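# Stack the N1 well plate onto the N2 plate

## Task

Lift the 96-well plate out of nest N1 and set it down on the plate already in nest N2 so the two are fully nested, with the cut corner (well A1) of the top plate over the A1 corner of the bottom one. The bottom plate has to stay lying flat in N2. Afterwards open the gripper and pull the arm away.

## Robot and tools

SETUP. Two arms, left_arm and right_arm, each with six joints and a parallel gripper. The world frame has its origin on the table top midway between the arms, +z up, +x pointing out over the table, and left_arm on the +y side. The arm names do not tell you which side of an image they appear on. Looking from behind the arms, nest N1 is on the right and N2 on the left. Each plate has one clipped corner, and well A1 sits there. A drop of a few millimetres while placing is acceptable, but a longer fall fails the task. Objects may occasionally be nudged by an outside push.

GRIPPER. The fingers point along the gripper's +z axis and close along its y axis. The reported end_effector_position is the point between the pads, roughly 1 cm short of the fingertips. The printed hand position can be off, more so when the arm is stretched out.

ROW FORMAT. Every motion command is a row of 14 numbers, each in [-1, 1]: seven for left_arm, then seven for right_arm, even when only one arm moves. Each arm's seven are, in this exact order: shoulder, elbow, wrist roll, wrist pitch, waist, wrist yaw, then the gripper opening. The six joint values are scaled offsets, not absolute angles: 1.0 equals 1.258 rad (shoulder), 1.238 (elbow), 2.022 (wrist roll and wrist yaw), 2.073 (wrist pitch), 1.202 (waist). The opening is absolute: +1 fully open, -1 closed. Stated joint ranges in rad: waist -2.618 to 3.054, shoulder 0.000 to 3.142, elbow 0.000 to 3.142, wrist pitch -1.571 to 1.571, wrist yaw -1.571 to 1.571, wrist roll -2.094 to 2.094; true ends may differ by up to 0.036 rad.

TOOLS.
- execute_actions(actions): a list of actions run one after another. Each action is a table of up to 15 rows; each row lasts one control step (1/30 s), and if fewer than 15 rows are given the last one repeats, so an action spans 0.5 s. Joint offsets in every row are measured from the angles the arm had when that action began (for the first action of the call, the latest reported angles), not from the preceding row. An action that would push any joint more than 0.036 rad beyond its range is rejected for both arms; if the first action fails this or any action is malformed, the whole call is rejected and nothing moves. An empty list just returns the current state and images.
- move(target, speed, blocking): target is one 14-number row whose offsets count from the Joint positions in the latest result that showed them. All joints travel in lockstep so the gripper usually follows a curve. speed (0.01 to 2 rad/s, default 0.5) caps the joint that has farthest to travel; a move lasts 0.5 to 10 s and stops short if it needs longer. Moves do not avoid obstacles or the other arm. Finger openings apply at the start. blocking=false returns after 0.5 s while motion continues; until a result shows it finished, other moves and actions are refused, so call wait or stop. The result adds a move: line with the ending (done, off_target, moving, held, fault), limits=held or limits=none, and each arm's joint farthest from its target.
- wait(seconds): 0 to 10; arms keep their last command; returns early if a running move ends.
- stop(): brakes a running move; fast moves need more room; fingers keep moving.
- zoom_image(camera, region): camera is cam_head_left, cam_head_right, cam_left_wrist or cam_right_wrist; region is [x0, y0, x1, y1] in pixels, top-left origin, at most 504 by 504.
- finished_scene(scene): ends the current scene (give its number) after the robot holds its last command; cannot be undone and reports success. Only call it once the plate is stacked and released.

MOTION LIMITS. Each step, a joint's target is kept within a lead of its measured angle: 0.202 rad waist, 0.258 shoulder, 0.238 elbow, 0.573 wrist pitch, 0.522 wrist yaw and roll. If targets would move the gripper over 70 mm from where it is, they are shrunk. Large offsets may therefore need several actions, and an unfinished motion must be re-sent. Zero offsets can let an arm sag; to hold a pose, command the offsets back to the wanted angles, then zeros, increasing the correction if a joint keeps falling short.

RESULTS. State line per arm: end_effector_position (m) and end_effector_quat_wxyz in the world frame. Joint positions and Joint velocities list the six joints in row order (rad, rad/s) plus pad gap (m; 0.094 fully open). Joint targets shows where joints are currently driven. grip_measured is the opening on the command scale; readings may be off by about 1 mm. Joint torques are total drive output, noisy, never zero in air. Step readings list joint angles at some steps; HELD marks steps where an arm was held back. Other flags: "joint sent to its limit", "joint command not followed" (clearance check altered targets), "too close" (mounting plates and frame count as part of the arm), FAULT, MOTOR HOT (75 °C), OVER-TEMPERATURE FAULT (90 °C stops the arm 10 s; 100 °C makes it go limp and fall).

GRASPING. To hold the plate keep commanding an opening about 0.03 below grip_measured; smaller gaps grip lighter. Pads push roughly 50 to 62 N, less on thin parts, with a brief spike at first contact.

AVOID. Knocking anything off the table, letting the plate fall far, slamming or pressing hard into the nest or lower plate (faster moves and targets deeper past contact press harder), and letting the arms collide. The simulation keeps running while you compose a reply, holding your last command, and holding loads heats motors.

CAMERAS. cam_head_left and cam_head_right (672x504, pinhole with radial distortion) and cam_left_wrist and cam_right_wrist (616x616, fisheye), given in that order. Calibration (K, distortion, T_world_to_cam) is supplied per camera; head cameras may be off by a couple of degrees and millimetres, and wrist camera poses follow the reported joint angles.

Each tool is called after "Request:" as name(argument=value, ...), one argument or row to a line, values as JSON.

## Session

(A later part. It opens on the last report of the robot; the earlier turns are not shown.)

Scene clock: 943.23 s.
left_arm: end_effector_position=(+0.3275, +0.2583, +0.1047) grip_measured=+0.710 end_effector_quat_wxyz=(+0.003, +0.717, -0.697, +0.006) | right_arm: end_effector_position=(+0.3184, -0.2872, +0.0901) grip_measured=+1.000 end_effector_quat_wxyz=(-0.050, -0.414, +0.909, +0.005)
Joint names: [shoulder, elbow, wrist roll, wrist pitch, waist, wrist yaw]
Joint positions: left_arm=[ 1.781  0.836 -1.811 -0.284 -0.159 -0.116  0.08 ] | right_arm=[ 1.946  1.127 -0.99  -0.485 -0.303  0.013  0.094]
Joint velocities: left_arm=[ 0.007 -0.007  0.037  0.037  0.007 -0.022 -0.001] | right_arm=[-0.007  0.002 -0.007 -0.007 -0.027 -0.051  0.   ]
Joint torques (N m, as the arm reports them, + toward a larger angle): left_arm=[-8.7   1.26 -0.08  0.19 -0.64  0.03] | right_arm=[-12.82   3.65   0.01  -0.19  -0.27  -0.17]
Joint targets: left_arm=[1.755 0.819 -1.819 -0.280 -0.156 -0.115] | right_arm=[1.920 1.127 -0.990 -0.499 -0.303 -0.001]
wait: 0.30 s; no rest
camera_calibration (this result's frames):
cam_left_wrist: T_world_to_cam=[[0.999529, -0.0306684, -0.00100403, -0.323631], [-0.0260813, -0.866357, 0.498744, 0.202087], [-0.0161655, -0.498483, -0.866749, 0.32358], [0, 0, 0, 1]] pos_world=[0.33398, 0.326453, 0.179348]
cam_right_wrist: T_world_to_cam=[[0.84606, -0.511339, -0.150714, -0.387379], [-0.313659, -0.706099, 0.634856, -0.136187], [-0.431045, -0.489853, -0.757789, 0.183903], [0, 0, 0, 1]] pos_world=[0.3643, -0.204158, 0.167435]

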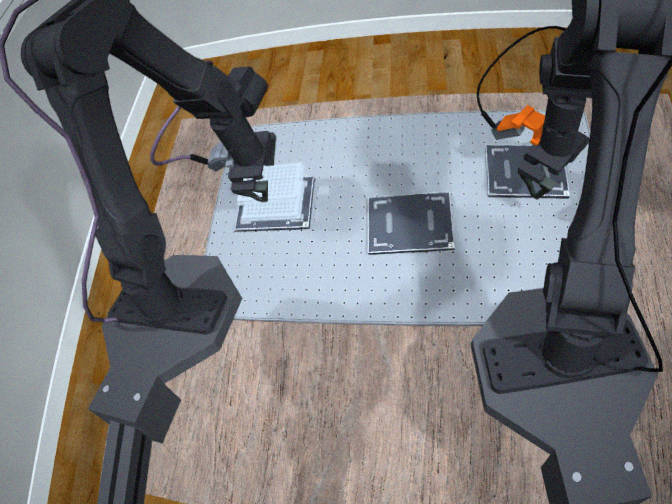

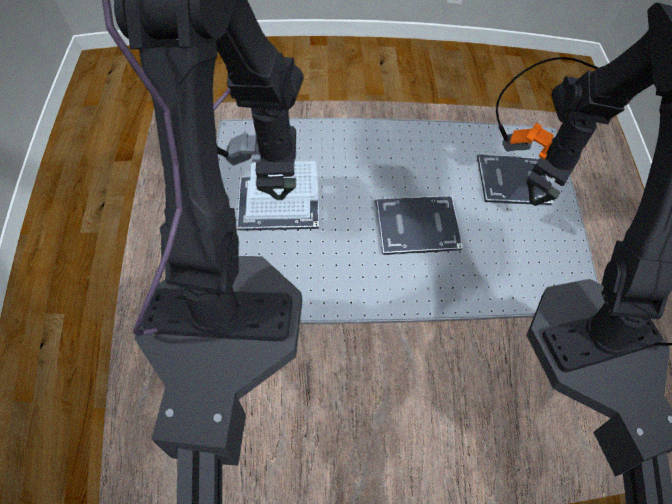

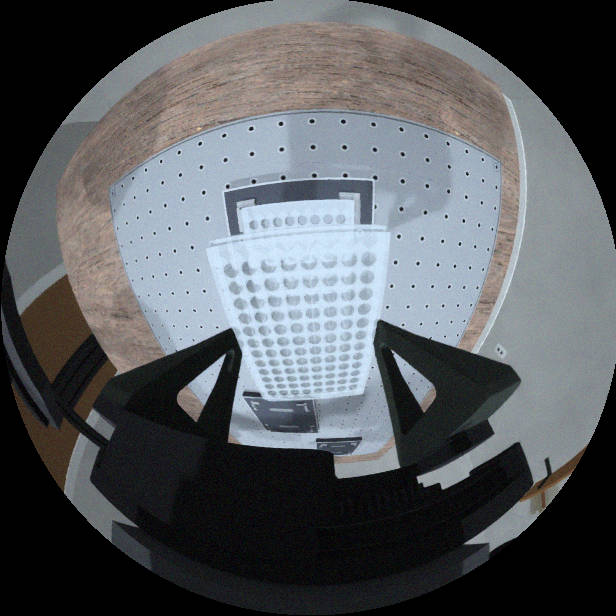

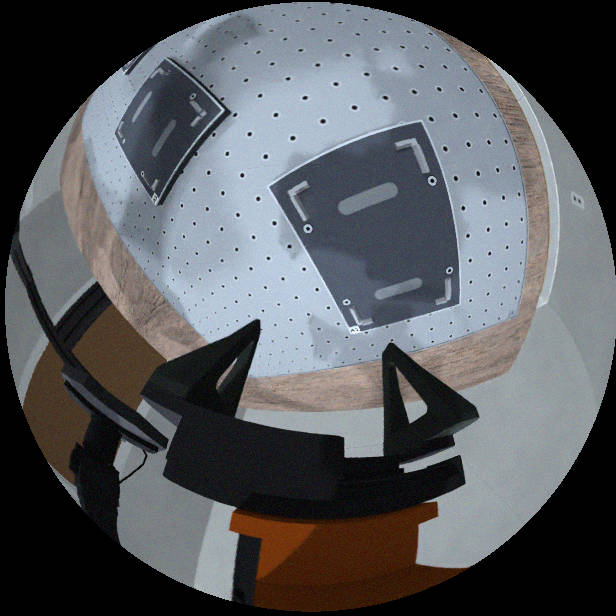

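Request:
zoom_image(
  camera="cam_left_wrist",
  region=[190, 160, 410, 300],
)

Request:
zoom_image(
  camera="cam_head_right",
  region=[220, 140, 340, 240],
)

Request:
zoom_image(
  camera="cam_head_left",
  region=[220, 140, 340, 240],
)

Region (190, 160, 410, 300) of cam_left_wrist's 616x616 image, scaled by 2.291, with more detail than that image has; it fills the top 321 rows of this view, and the rest is white.

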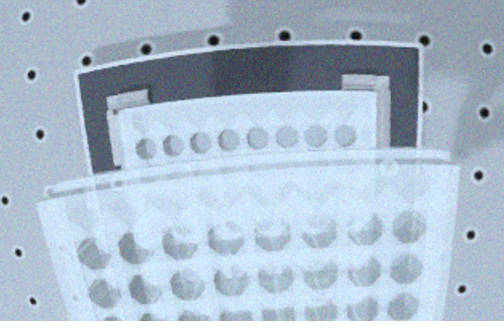

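Region (220, 140, 340, 240) of cam_head_right's 672x504 image, scaled by 4.200, with more detail than that image has.

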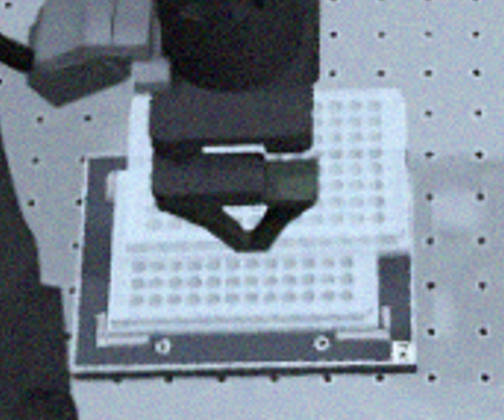

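Region (220, 140, 340, 240) of cam_head_left's 672x504 image, scaled by 4.200, with more detail than that image has.

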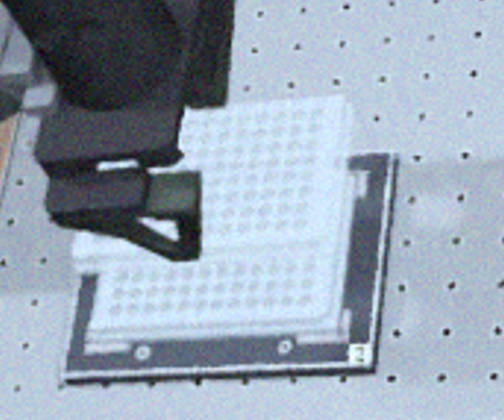

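Request:
zoom_image(
  camera="cam_head_left",
  region=[270, 170, 330, 235],
)

Request:
zoom_image(
  camera="cam_head_right",
  region=[275, 165, 335, 235],
)

Region (270, 170, 330, 235) of cam_head_left's 672x504 image, scaled by 7.754, with more detail than that image has; it fills the left 465 columns of this view, and the rest is white.

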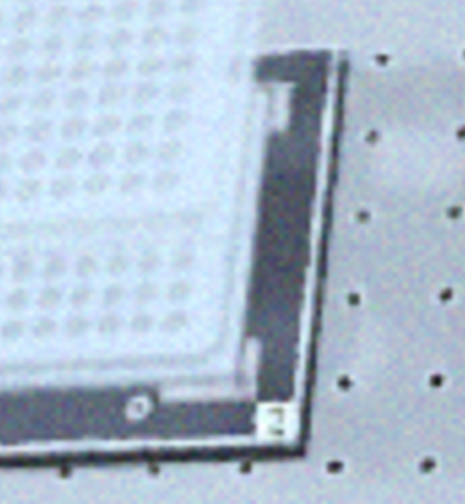

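Region (275, 165, 335, 235) of cam_head_right's 672x504 image, scaled by 7.200, with more detail than that image has; it fills the left 432 columns of this view, and the rest is white.

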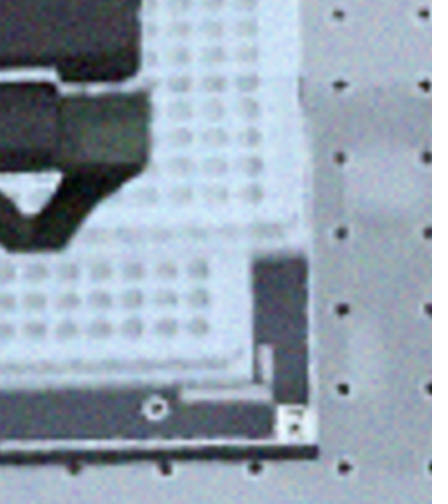

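Request:
zoom_image(
  camera="cam_left_wrist",
  region=[230, 330, 390, 430],
)

Region (230, 330, 390, 430) of cam_left_wrist's 616x616 image, scaled by 3.150, with more detail than that image has; it fills the top 315 rows of this view, and the rest is white.

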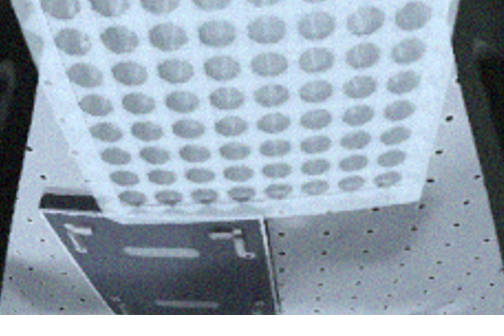

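Request:
move(
  target=[0.0739,-0.0412,0.0406,0.0651,0.0458,0.0079,0.68,-0.0207,0,0,-0.0068,0,-0.0069,1.0],
  speed=0.12,
)

Scene clock: 1031.07 s.
left_arm: end_effector_position=(+0.3238, +0.2704, +0.0771) grip_measured=+0.710 end_effector_quat_wxyz=(+0.001, +0.707, -0.707, +0.008) | right_arm: end_effector_position=(+0.3184, -0.2872, +0.0901) grip_measured=+1.000 end_effector_quat_wxyz=(-0.050, -0.414, +0.909, +0.005)
Joint names: [shoulder, elbow, wrist roll, wrist pitch, waist, wrist yaw]
Joint positions: left_arm=[ 1.867  0.803 -1.736 -0.154 -0.111 -0.102  0.08 ] | right_arm=[ 1.946  1.127 -0.99  -0.485 -0.303  0.013  0.094]
Joint velocities: left_arm=[-0.007  0.022  0.037 -0.066  0.012  0.007 -0.001] | right_arm=[-0.002  0.007 -0.051  0.037 -0.037 -0.11   0.   ]
Joint torques (N m, as the arm reports them, + toward a larger angle): left_arm=[-6.49  0.68  0.06  0.22 -0.32  0.03] | right_arm=[-12.83   3.62   0.01  -0.2   -0.23  -0.17]
Joint targets: left_arm=[1.874 0.785 -1.728 -0.149 -0.105 -0.101] | right_arm=[1.920 1.127 -0.990 -0.499 -0.303 -0.001]
move: off_target (right_arm); limits=none; left_arm: farthest joint: the elbow, 0.018 radians from its target (0.051 radians at the start); right_arm: farthest joint: the shoulder, 0.026 radians from its target (0.026 radians at the start)
camera_calibration (this result's frames):
cam_left_wrist: T_world_to_cam=[[0.998231, -0.0591047, 0.00637827, -0.312086], [-0.0544321, -0.865597, 0.497774, 0.235219], [-0.0238998, -0.49724, -0.867284, 0.307811], [0, 0, 0, 1]] pos_world=[0.331694, 0.338215, 0.151864]
cam_right_wrist: T_world_to_cam=[[0.84606, -0.511339, -0.150714, -0.387379], [-0.313659, -0.706099, 0.634856, -0.136187], [-0.431045, -0.489853, -0.757789, 0.183903], [0, 0, 0, 1]] pos_world=[0.3643, -0.204158, 0.167435]

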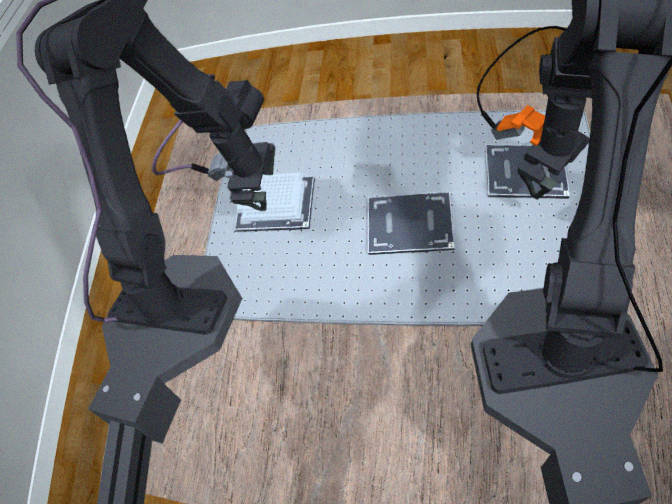

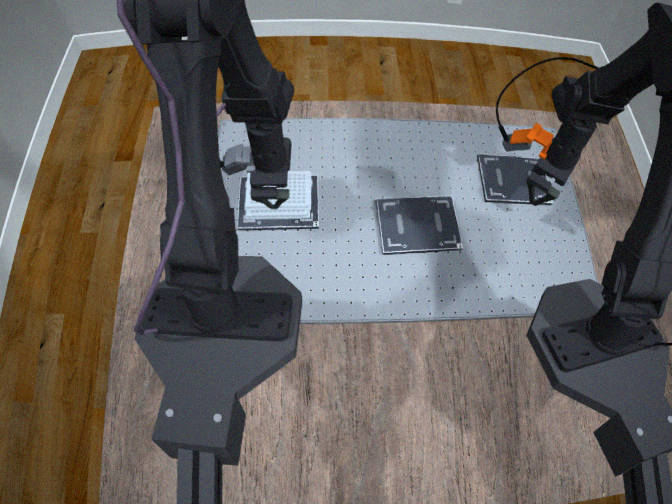

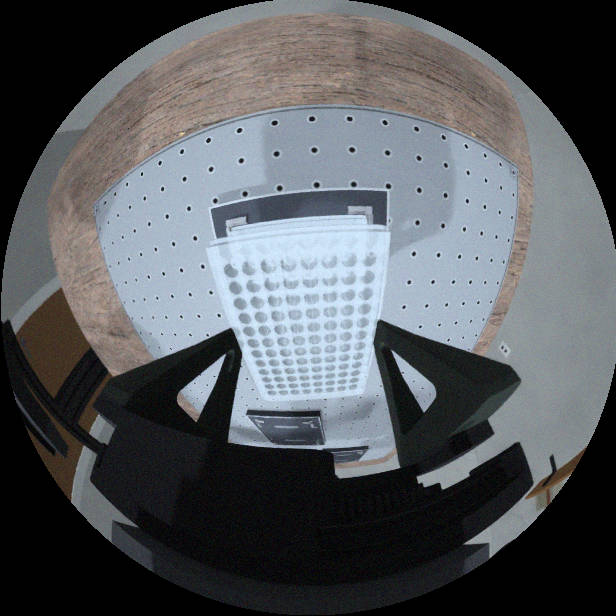

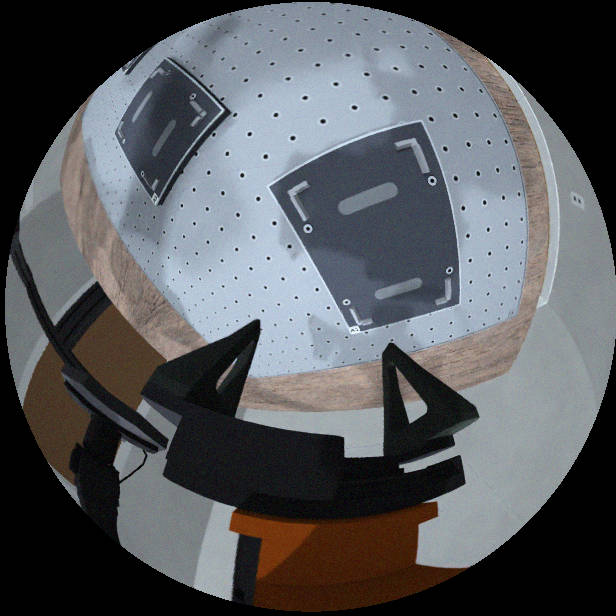

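Request:
zoom_image(
  camera="cam_left_wrist",
  region=[195, 180, 405, 280],
)

Region (195, 180, 405, 280) of cam_left_wrist's 616x616 image, scaled by 2.400, with more detail than that image has; it fills the top 240 rows of this view, and the rest is white.

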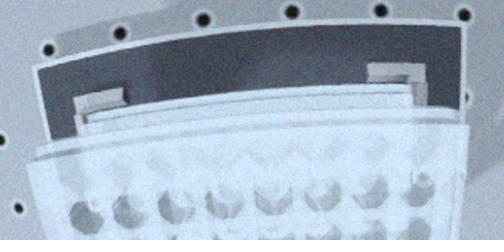

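Request:
zoom_image(
  camera="cam_left_wrist",
  region=[200, 205, 270, 265],
)

Request:
zoom_image(
  camera="cam_left_wrist",
  region=[335, 190, 405, 250],
)

Region (200, 205, 270, 265) of cam_left_wrist's 616x616 image, scaled by 7.200, with more detail than that image has; it fills the top 432 rows of this view, and the rest is white.

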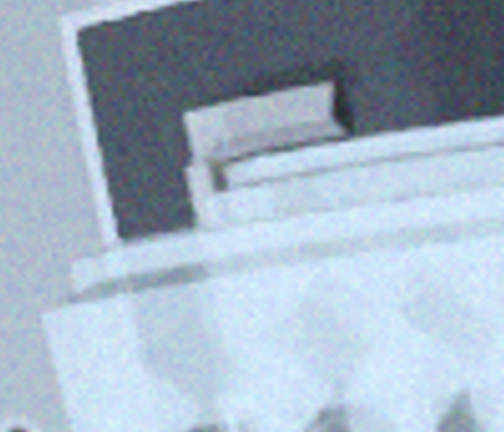

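Region (335, 190, 405, 250) of cam_left_wrist's 616x616 image, scaled by 7.200, with more detail than that image has; it fills the top 432 rows of this view, and the rest is white.

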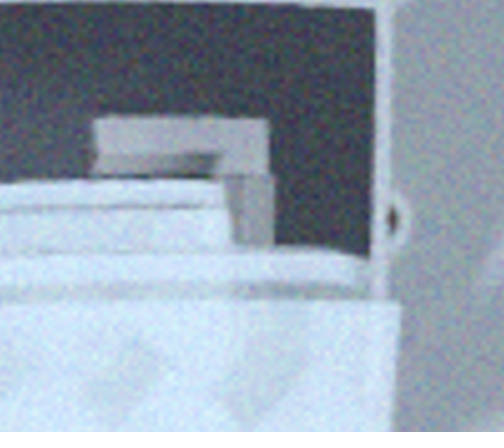

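Request:
move(
  target=[0.031,-0.0145,0.004,0.0188,0.0125,-0.0119,0.68,-0.0207,0,0,-0.0068,0,-0.0069,1.0],
  speed=0.05,
)

Scene clock: 1070.07 s.
left_arm: end_effector_position=(+0.3243, +0.2741, +0.0689) grip_measured=+0.710 end_effector_quat_wxyz=(-0.005, +0.709, -0.705, +0.005) | right_arm: end_effector_position=(+0.3184, -0.2872, +0.0901) grip_measured=+1.000 end_effector_quat_wxyz=(-0.050, -0.414, +0.909, +0.005)
Joint names: [shoulder, elbow, wrist roll, wrist pitch, waist, wrist yaw]
Joint positions: left_arm=[ 1.898  0.803 -1.735 -0.119 -0.103 -0.112  0.08 ] | right_arm=[ 1.946  1.127 -0.99  -0.485 -0.303  0.013  0.094]
Joint velocities: left_arm=[ 0.002 -0.007 -0.022 -0.051 -0.007 -0.081  0.001] | right_arm=[-0.007 -0.007  0.022  0.007 -0.007 -0.066  0.   ]
Joint torques (N m, as the arm reports them, + toward a larger angle): left_arm=[-6.49  0.54  0.05  0.21 -0.3  -0.1 ] | right_arm=[-12.83   3.65   0.01  -0.19  -0.25  -0.17]
Joint targets: left_arm=[1.906 0.785 -1.728 -0.115 -0.096 -0.126] | right_arm=[1.920 1.127 -0.990 -0.499 -0.303 -0.001]
move: off_target (right_arm); limits=none; left_arm: farthest joint: the elbow, 0.018 radians from its target (0.018 radians at the start); right_arm: farthest joint: the shoulder, 0.026 radians from its target (0.026 radians at the start)
camera_calibration (this result's frames):
cam_left_wrist: T_world_to_cam=[[0.998598, -0.051998, 0.00994606, -0.314606], [-0.0502594, -0.87211, 0.486722, 0.243785], [-0.0166345, -0.486539, -0.8735, 0.297692], [0, 0, 0, 1]] pos_world=[0.33137, 0.341088, 0.144508]
cam_right_wrist: T_world_to_cam=[[0.84606, -0.511339, -0.150714, -0.387379], [-0.313659, -0.706099, 0.634856, -0.136187], [-0.431045, -0.489853, -0.757789, 0.183903], [0, 0, 0, 1]] pos_world=[0.3643, -0.204158, 0.167435]

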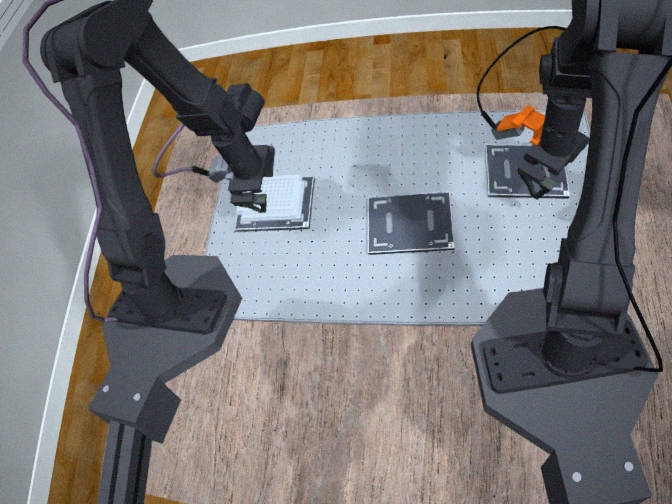

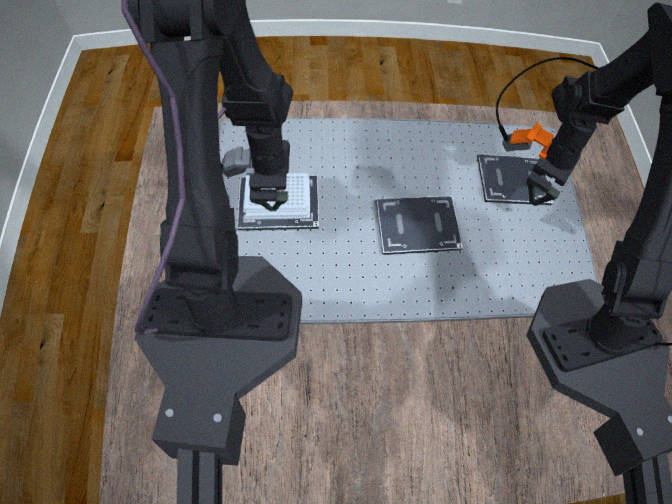

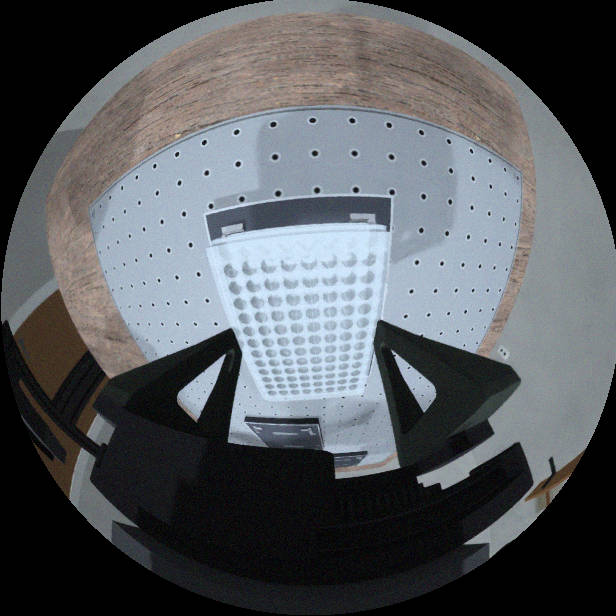

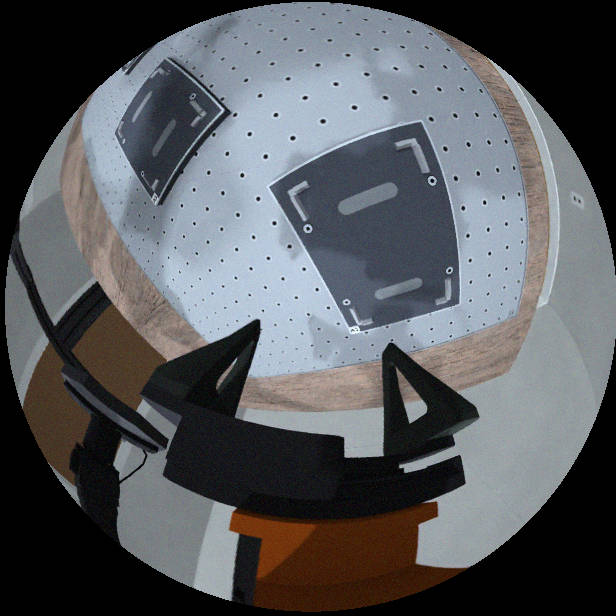

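Request:
zoom_image(
  camera="cam_left_wrist",
  region=[200, 205, 270, 265],
)

Request:
zoom_image(
  camera="cam_left_wrist",
  region=[335, 195, 405, 255],
)

Region (200, 205, 270, 265) of cam_left_wrist's 616x616 image, scaled by 7.200, with more detail than that image has; it fills the top 432 rows of this view, and the rest is white.

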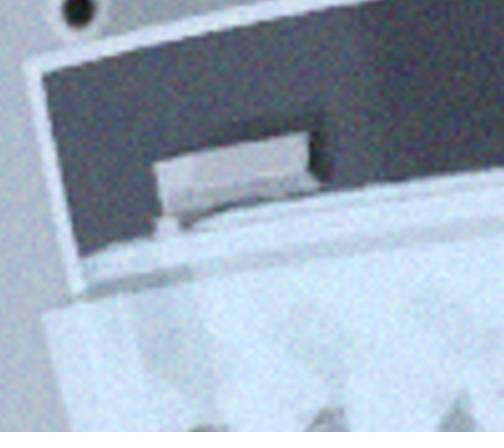

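Region (335, 195, 405, 255) of cam_left_wrist's 616x616 image, scaled by 7.200, with more detail than that image has; it fills the top 432 rows of this view, and the rest is white.

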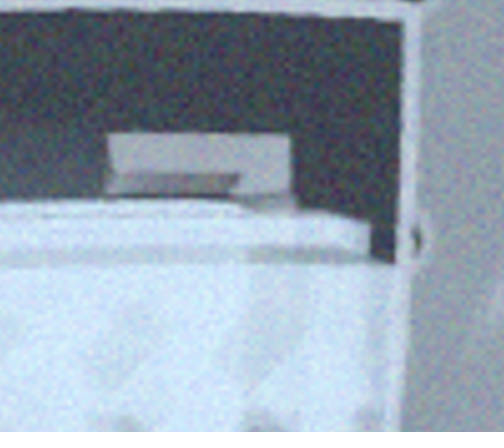

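Request:
move(
  target=[0.0191,-0.0145,0.0035,0.0096,0.0067,-0.0069,0.68,-0.0207,0,0,-0.0068,0,-0.0069,1.0],
  speed=0.03,
)

Scene clock: 1089.93 s.
left_arm: end_effector_position=(+0.3237, +0.2738, +0.0649) grip_measured=+0.710 end_effector_quat_wxyz=(-0.005, +0.709, -0.705, +0.005) | right_arm: end_effector_position=(+0.3184, -0.2872, +0.0901) grip_measured=+1.000 end_effector_quat_wxyz=(-0.050, -0.414, +0.909, +0.005)
Joint names: [shoulder, elbow, wrist roll, wrist pitch, waist, wrist yaw]
Joint positions: left_arm=[ 1.913  0.803 -1.735 -0.104 -0.103 -0.113  0.08 ] | right_arm=[ 1.946  1.127 -0.99  -0.485 -0.303  0.013  0.094]
Joint velocities: left_arm=[ 0.017 -0.007 -0.051  0.022  0.012 -0.007  0.   ] | right_arm=[-0.007 -0.002  0.007 -0.022 -0.007  0.081  0.   ]
Joint torques (N m, as the arm reports them, + toward a larger angle): left_arm=[-6.48  0.48  0.06  0.17 -0.24 -0.11] | right_arm=[-12.79   3.65   0.01  -0.19  -0.28  -0.16]
Joint targets: left_arm=[1.922 0.785 -1.728 -0.099 -0.095 -0.126] | right_arm=[1.920 1.127 -0.990 -0.499 -0.303 -0.001]
move: off_target (right_arm); limits=none; left_arm: farthest joint: the elbow, 0.018 radians from its target (0.018 radians at the start); right_arm: farthest joint: the shoulder, 0.026 radians from its target (0.026 radians at the start)
camera_calibration (this result's frames):
cam_left_wrist: T_world_to_cam=[[0.998599, -0.0520384, 0.00960937, -0.31394], [-0.050138, -0.872321, 0.486357, 0.245491], [-0.0169267, -0.486157, -0.873708, 0.294078], [0, 0, 0, 1]] pos_world=[0.330786, 0.340778, 0.140559]
cam_right_wrist: T_world_to_cam=[[0.84606, -0.511339, -0.150714, -0.387379], [-0.313659, -0.706099, 0.634856, -0.136187], [-0.431045, -0.489853, -0.757789, 0.183903], [0, 0, 0, 1]] pos_world=[0.3643, -0.204158, 0.167435]

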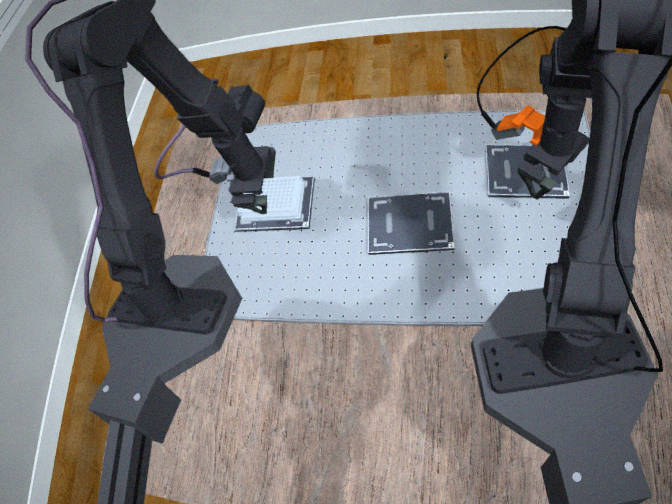

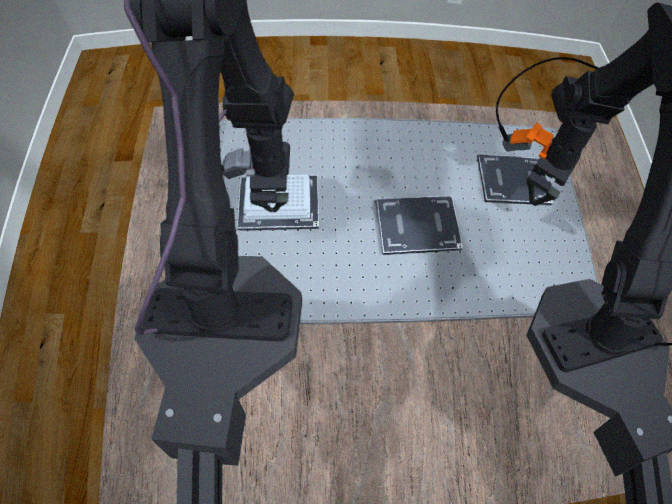

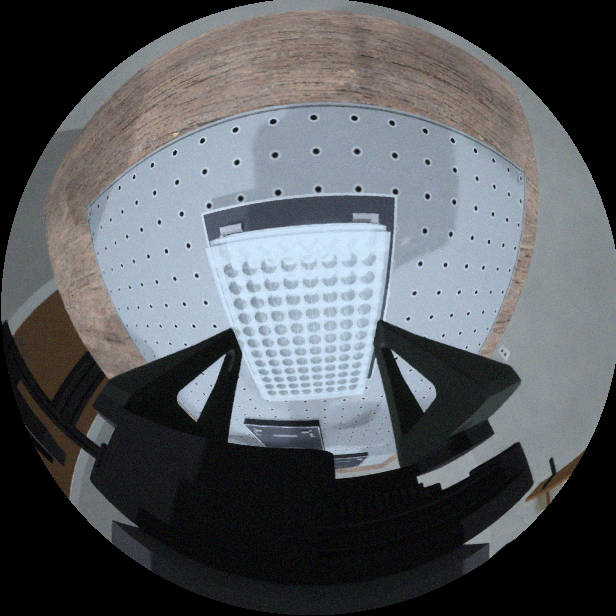

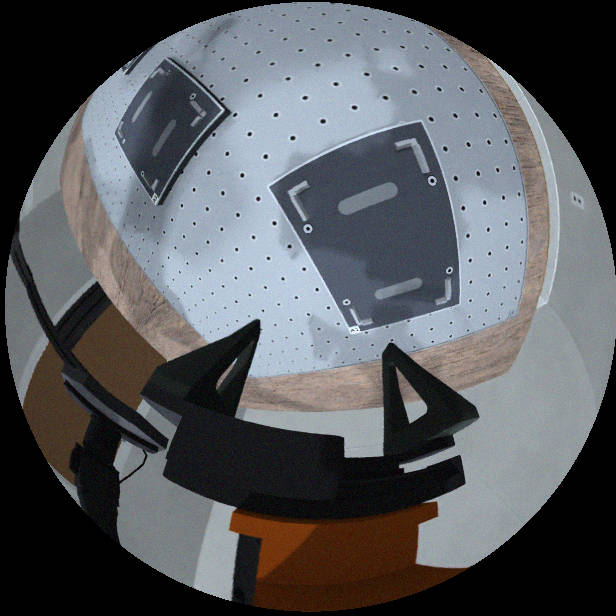

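Request:
move(
  target=[0.0151,-0.0145,0.0035,0.0072,0.0075,-0.0064,0.68,-0.0207,0,0,-0.0068,0,-0.0069,1.0],
  speed=0.02,
)

Scene clock: 1094.83 s.
left_arm: end_effector_position=(+0.3235, +0.2736, +0.0623) grip_measured=+0.710 end_effector_quat_wxyz=(-0.006, +0.709, -0.705, +0.005) | right_arm: end_effector_position=(+0.3184, -0.2872, +0.0901) grip_measured=+1.000 end_effector_quat_wxyz=(-0.050, -0.414, +0.909, +0.005)
Joint names: [shoulder, elbow, wrist roll, wrist pitch, waist, wrist yaw]
Joint positions: left_arm=[ 1.924  0.803 -1.735 -0.093 -0.103 -0.113  0.08 ] | right_arm=[ 1.946  1.127 -0.99  -0.485 -0.303  0.013  0.094]
Joint velocities: left_arm=[ 0.012 -0.007 -0.081  0.007  0.012 -0.051  0.001] | right_arm=[-0.002 -0.012 -0.051  0.007  0.007 -0.007  0.   ]
Joint torques (N m, as the arm reports them, + toward a larger angle): left_arm=[-6.42  0.43  0.06  0.2  -0.23 -0.1 ] | right_arm=[-12.86   3.65   0.01  -0.19  -0.25  -0.16]
Joint targets: left_arm=[1.933 0.785 -1.728 -0.089 -0.094 -0.125] | right_arm=[1.920 1.127 -0.990 -0.499 -0.303 -0.001]
move: off_target (right_arm); limits=none; left_arm: farthest joint: the elbow, 0.018 radians from its target (0.018 radians at the start); right_arm: farthest joint: the shoulder, 0.026 radians from its target (0.026 radians at the start)
camera_calibration (this result's frames):
cam_left_wrist: T_world_to_cam=[[0.998576, -0.0523347, 0.0103628, -0.313693], [-0.050762, -0.87225, 0.486419, 0.246703], [-0.0164176, -0.486252, -0.873664, 0.291526], [0, 0, 0, 1]] pos_world=[0.330556, 0.340525, 0.137946]
cam_right_wrist: T_world_to_cam=[[0.84606, -0.511339, -0.150714, -0.387379], [-0.313659, -0.706099, 0.634856, -0.136187], [-0.431045, -0.489853, -0.757789, 0.183903], [0, 0, 0, 1]] pos_world=[0.3643, -0.204158, 0.167435]

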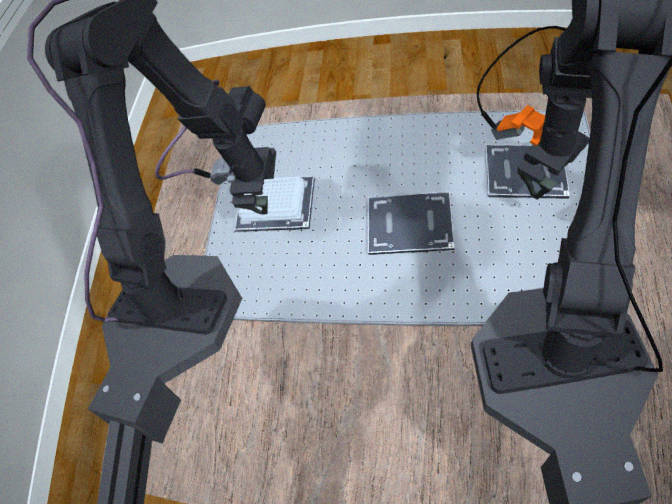

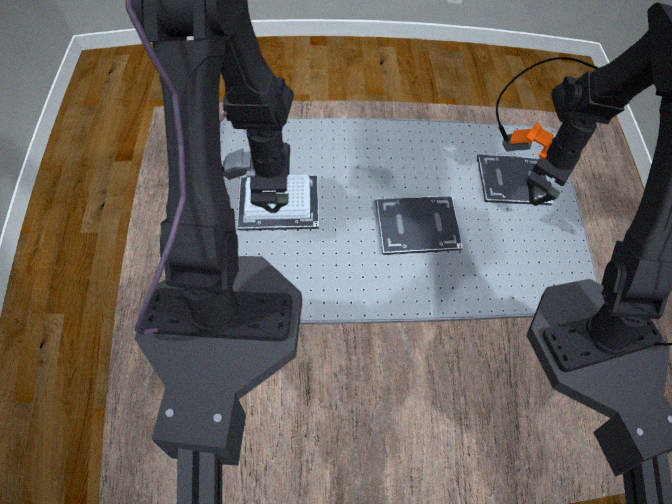

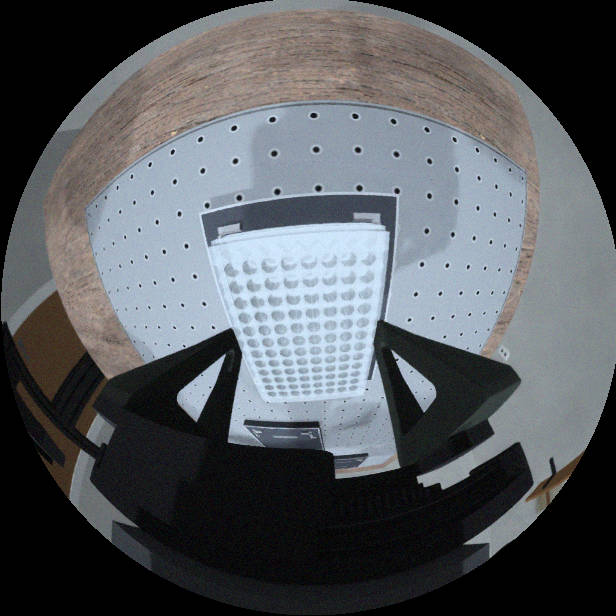

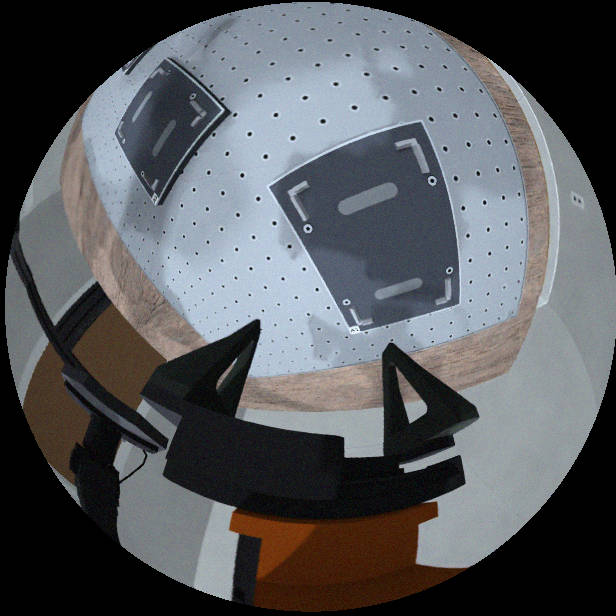

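Request:
zoom_image(
  camera="cam_left_wrist",
  region=[195, 205, 265, 265],
)

Request:
zoom_image(
  camera="cam_left_wrist",
  region=[335, 195, 405, 255],
)

Region (195, 205, 265, 265) of cam_left_wrist's 616x616 image, scaled by 7.200, with more detail than that image has; it fills the top 432 rows of this view, and the rest is white.

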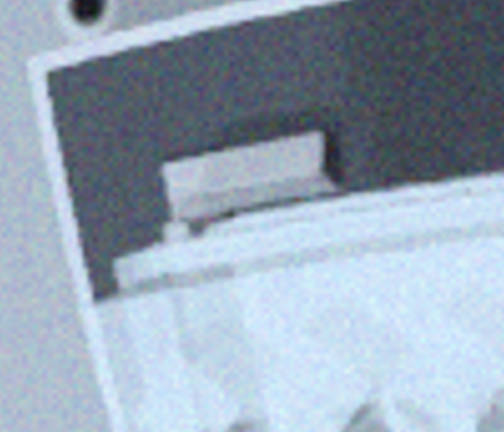

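Region (335, 195, 405, 255) of cam_left_wrist's 616x616 image, scaled by 7.200, with more detail than that image has; it fills the top 432 rows of this view, and the rest is white.

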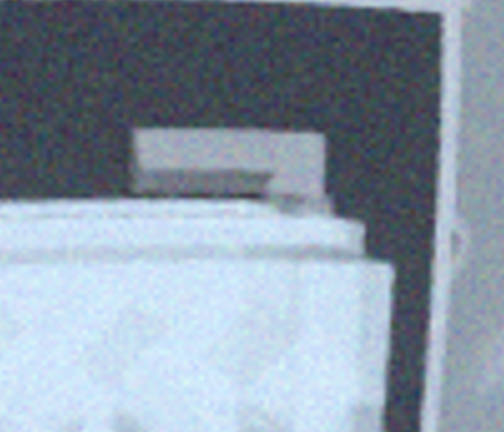

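Request:
move(
  target=[0.0167,-0.0145,0.0035,0.0077,0.0092,-0.0064,0.68,-0.0207,0,0,-0.0068,0,-0.0069,1.0],
  speed=0.02,
)

Scene clock: 1107.10 s.
left_arm: end_effector_position=(+0.3250, +0.2733, +0.0616) grip_measured=+0.710 end_effector_quat_wxyz=(-0.008, +0.709, -0.705, +0.008) | right_arm: end_effector_position=(+0.3184, -0.2872, +0.0901) grip_measured=+1.000 end_effector_quat_wxyz=(-0.050, -0.414, +0.909, +0.005)
Joint names: [shoulder, elbow, wrist roll, wrist pitch, waist, wrist yaw]
Joint positions: left_arm=[ 1.927  0.803 -1.735 -0.083 -0.103 -0.113  0.08 ] | right_arm=[ 1.946  1.127 -0.99  -0.485 -0.303  0.013  0.094]
Joint velocities: left_arm=[-0.002  0.007  0.007 -0.051 -0.012  0.007  0.   ] | right_arm=[-0.012 -0.007 -0.022 -0.022 -0.007  0.051  0.   ]
Joint torques (N m, as the arm reports them, + toward a larger angle): left_arm=[-5.85  0.43  0.05  0.24 -0.04 -0.1 ] | right_arm=[-12.82   3.63   0.01  -0.19  -0.27  -0.16]
Joint targets: left_arm=[1.945 0.785 -1.728 -0.077 -0.092 -0.126] | right_arm=[1.920 1.127 -0.990 -0.499 -0.303 -0.001]
move: off_target (right_arm); limits=none; left_arm: farthest joint: the shoulder, 0.018 radians from its target (0.021 radians at the start); right_arm: farthest joint: the shoulder, 0.026 radians from its target (0.026 radians at the start)
camera_calibration (this result's frames):
cam_left_wrist: T_world_to_cam=[[0.998526, -0.0516104, 0.0168113, -0.315753], [-0.0532626, -0.871972, 0.486649, 0.247643], [-0.0104571, -0.486827, -0.873436, 0.288983], [0, 0, 0, 1]] pos_world=[0.3315, 0.340326, 0.137201]
cam_right_wrist: T_world_to_cam=[[0.84606, -0.511339, -0.150714, -0.387379], [-0.313659, -0.706099, 0.634856, -0.136187], [-0.431045, -0.489853, -0.757789, 0.183903], [0, 0, 0, 1]] pos_world=[0.3643, -0.204158, 0.167435]

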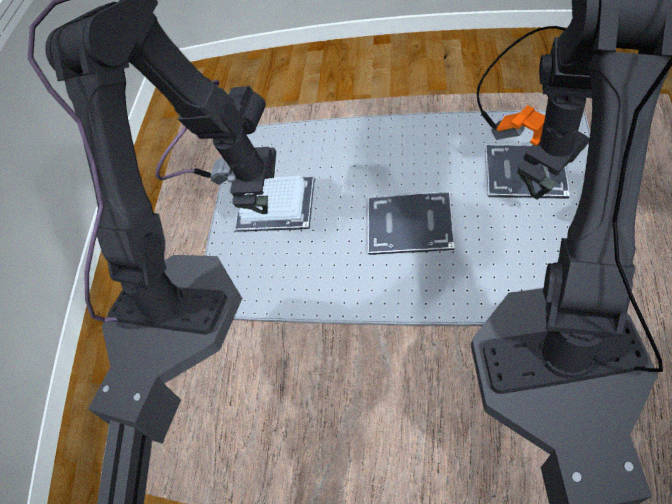

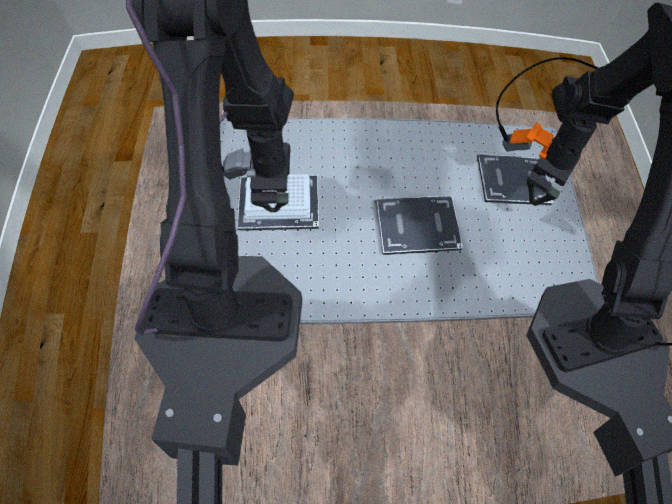

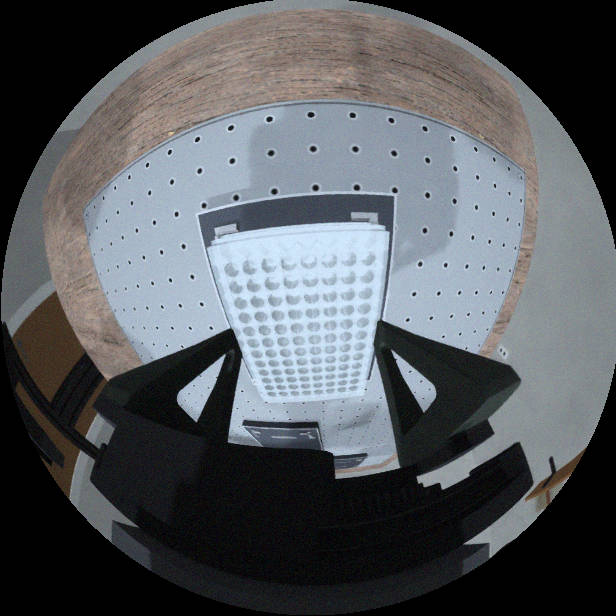

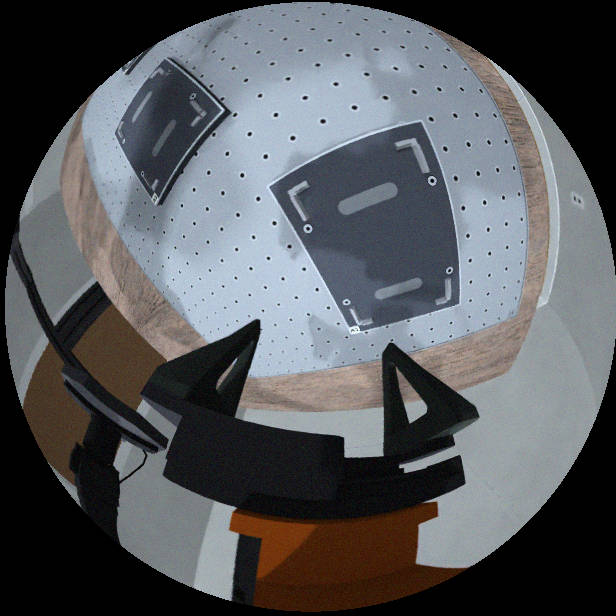

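Request:
zoom_image(
  camera="cam_left_wrist",
  region=[195, 205, 265, 265],
)

Request:
zoom_image(
  camera="cam_left_wrist",
  region=[335, 195, 405, 255],
)

Request:
zoom_image(
  camera="cam_head_right",
  region=[230, 150, 340, 240],
)

Request:
zoom_image(
  camera="cam_head_left",
  region=[230, 150, 340, 240],
)

Region (195, 205, 265, 265) of cam_left_wrist's 616x616 image, scaled by 7.200, with more detail than that image has; it fills the top 432 rows of this view, and the rest is white.

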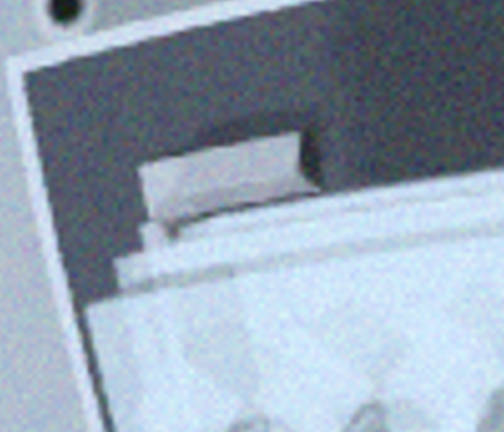

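Region (335, 195, 405, 255) of cam_left_wrist's 616x616 image, scaled by 7.200, with more detail than that image has; it fills the top 432 rows of this view, and the rest is white.

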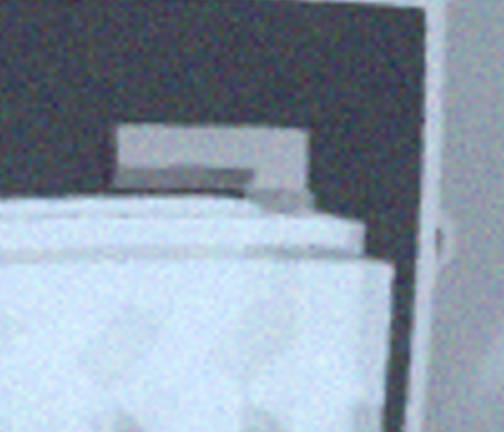

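Region (230, 150, 340, 240) of cam_head_right's 672x504 image, scaled by 4.582, with more detail than that image has; it fills the top 412 rows of this view, and the rest is white.

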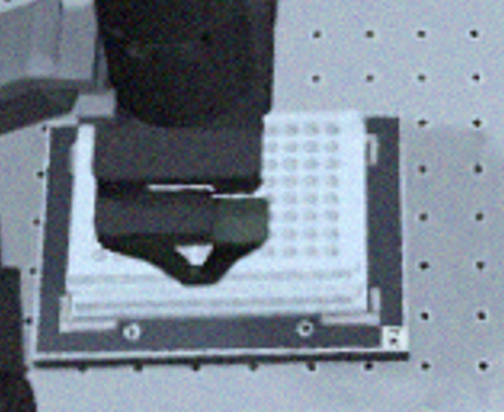

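Region (230, 150, 340, 240) of cam_head_left's 672x504 image, scaled by 4.582, with more detail than that image has; it fills the top 412 rows of this view, and the rest is white.

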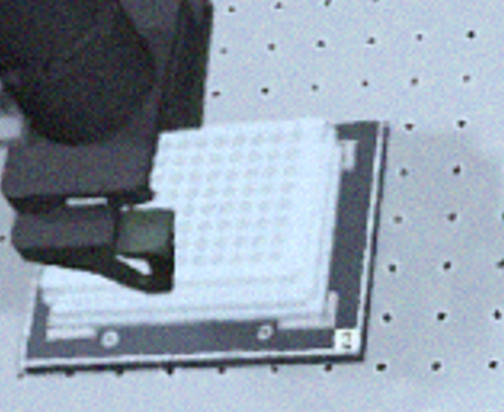

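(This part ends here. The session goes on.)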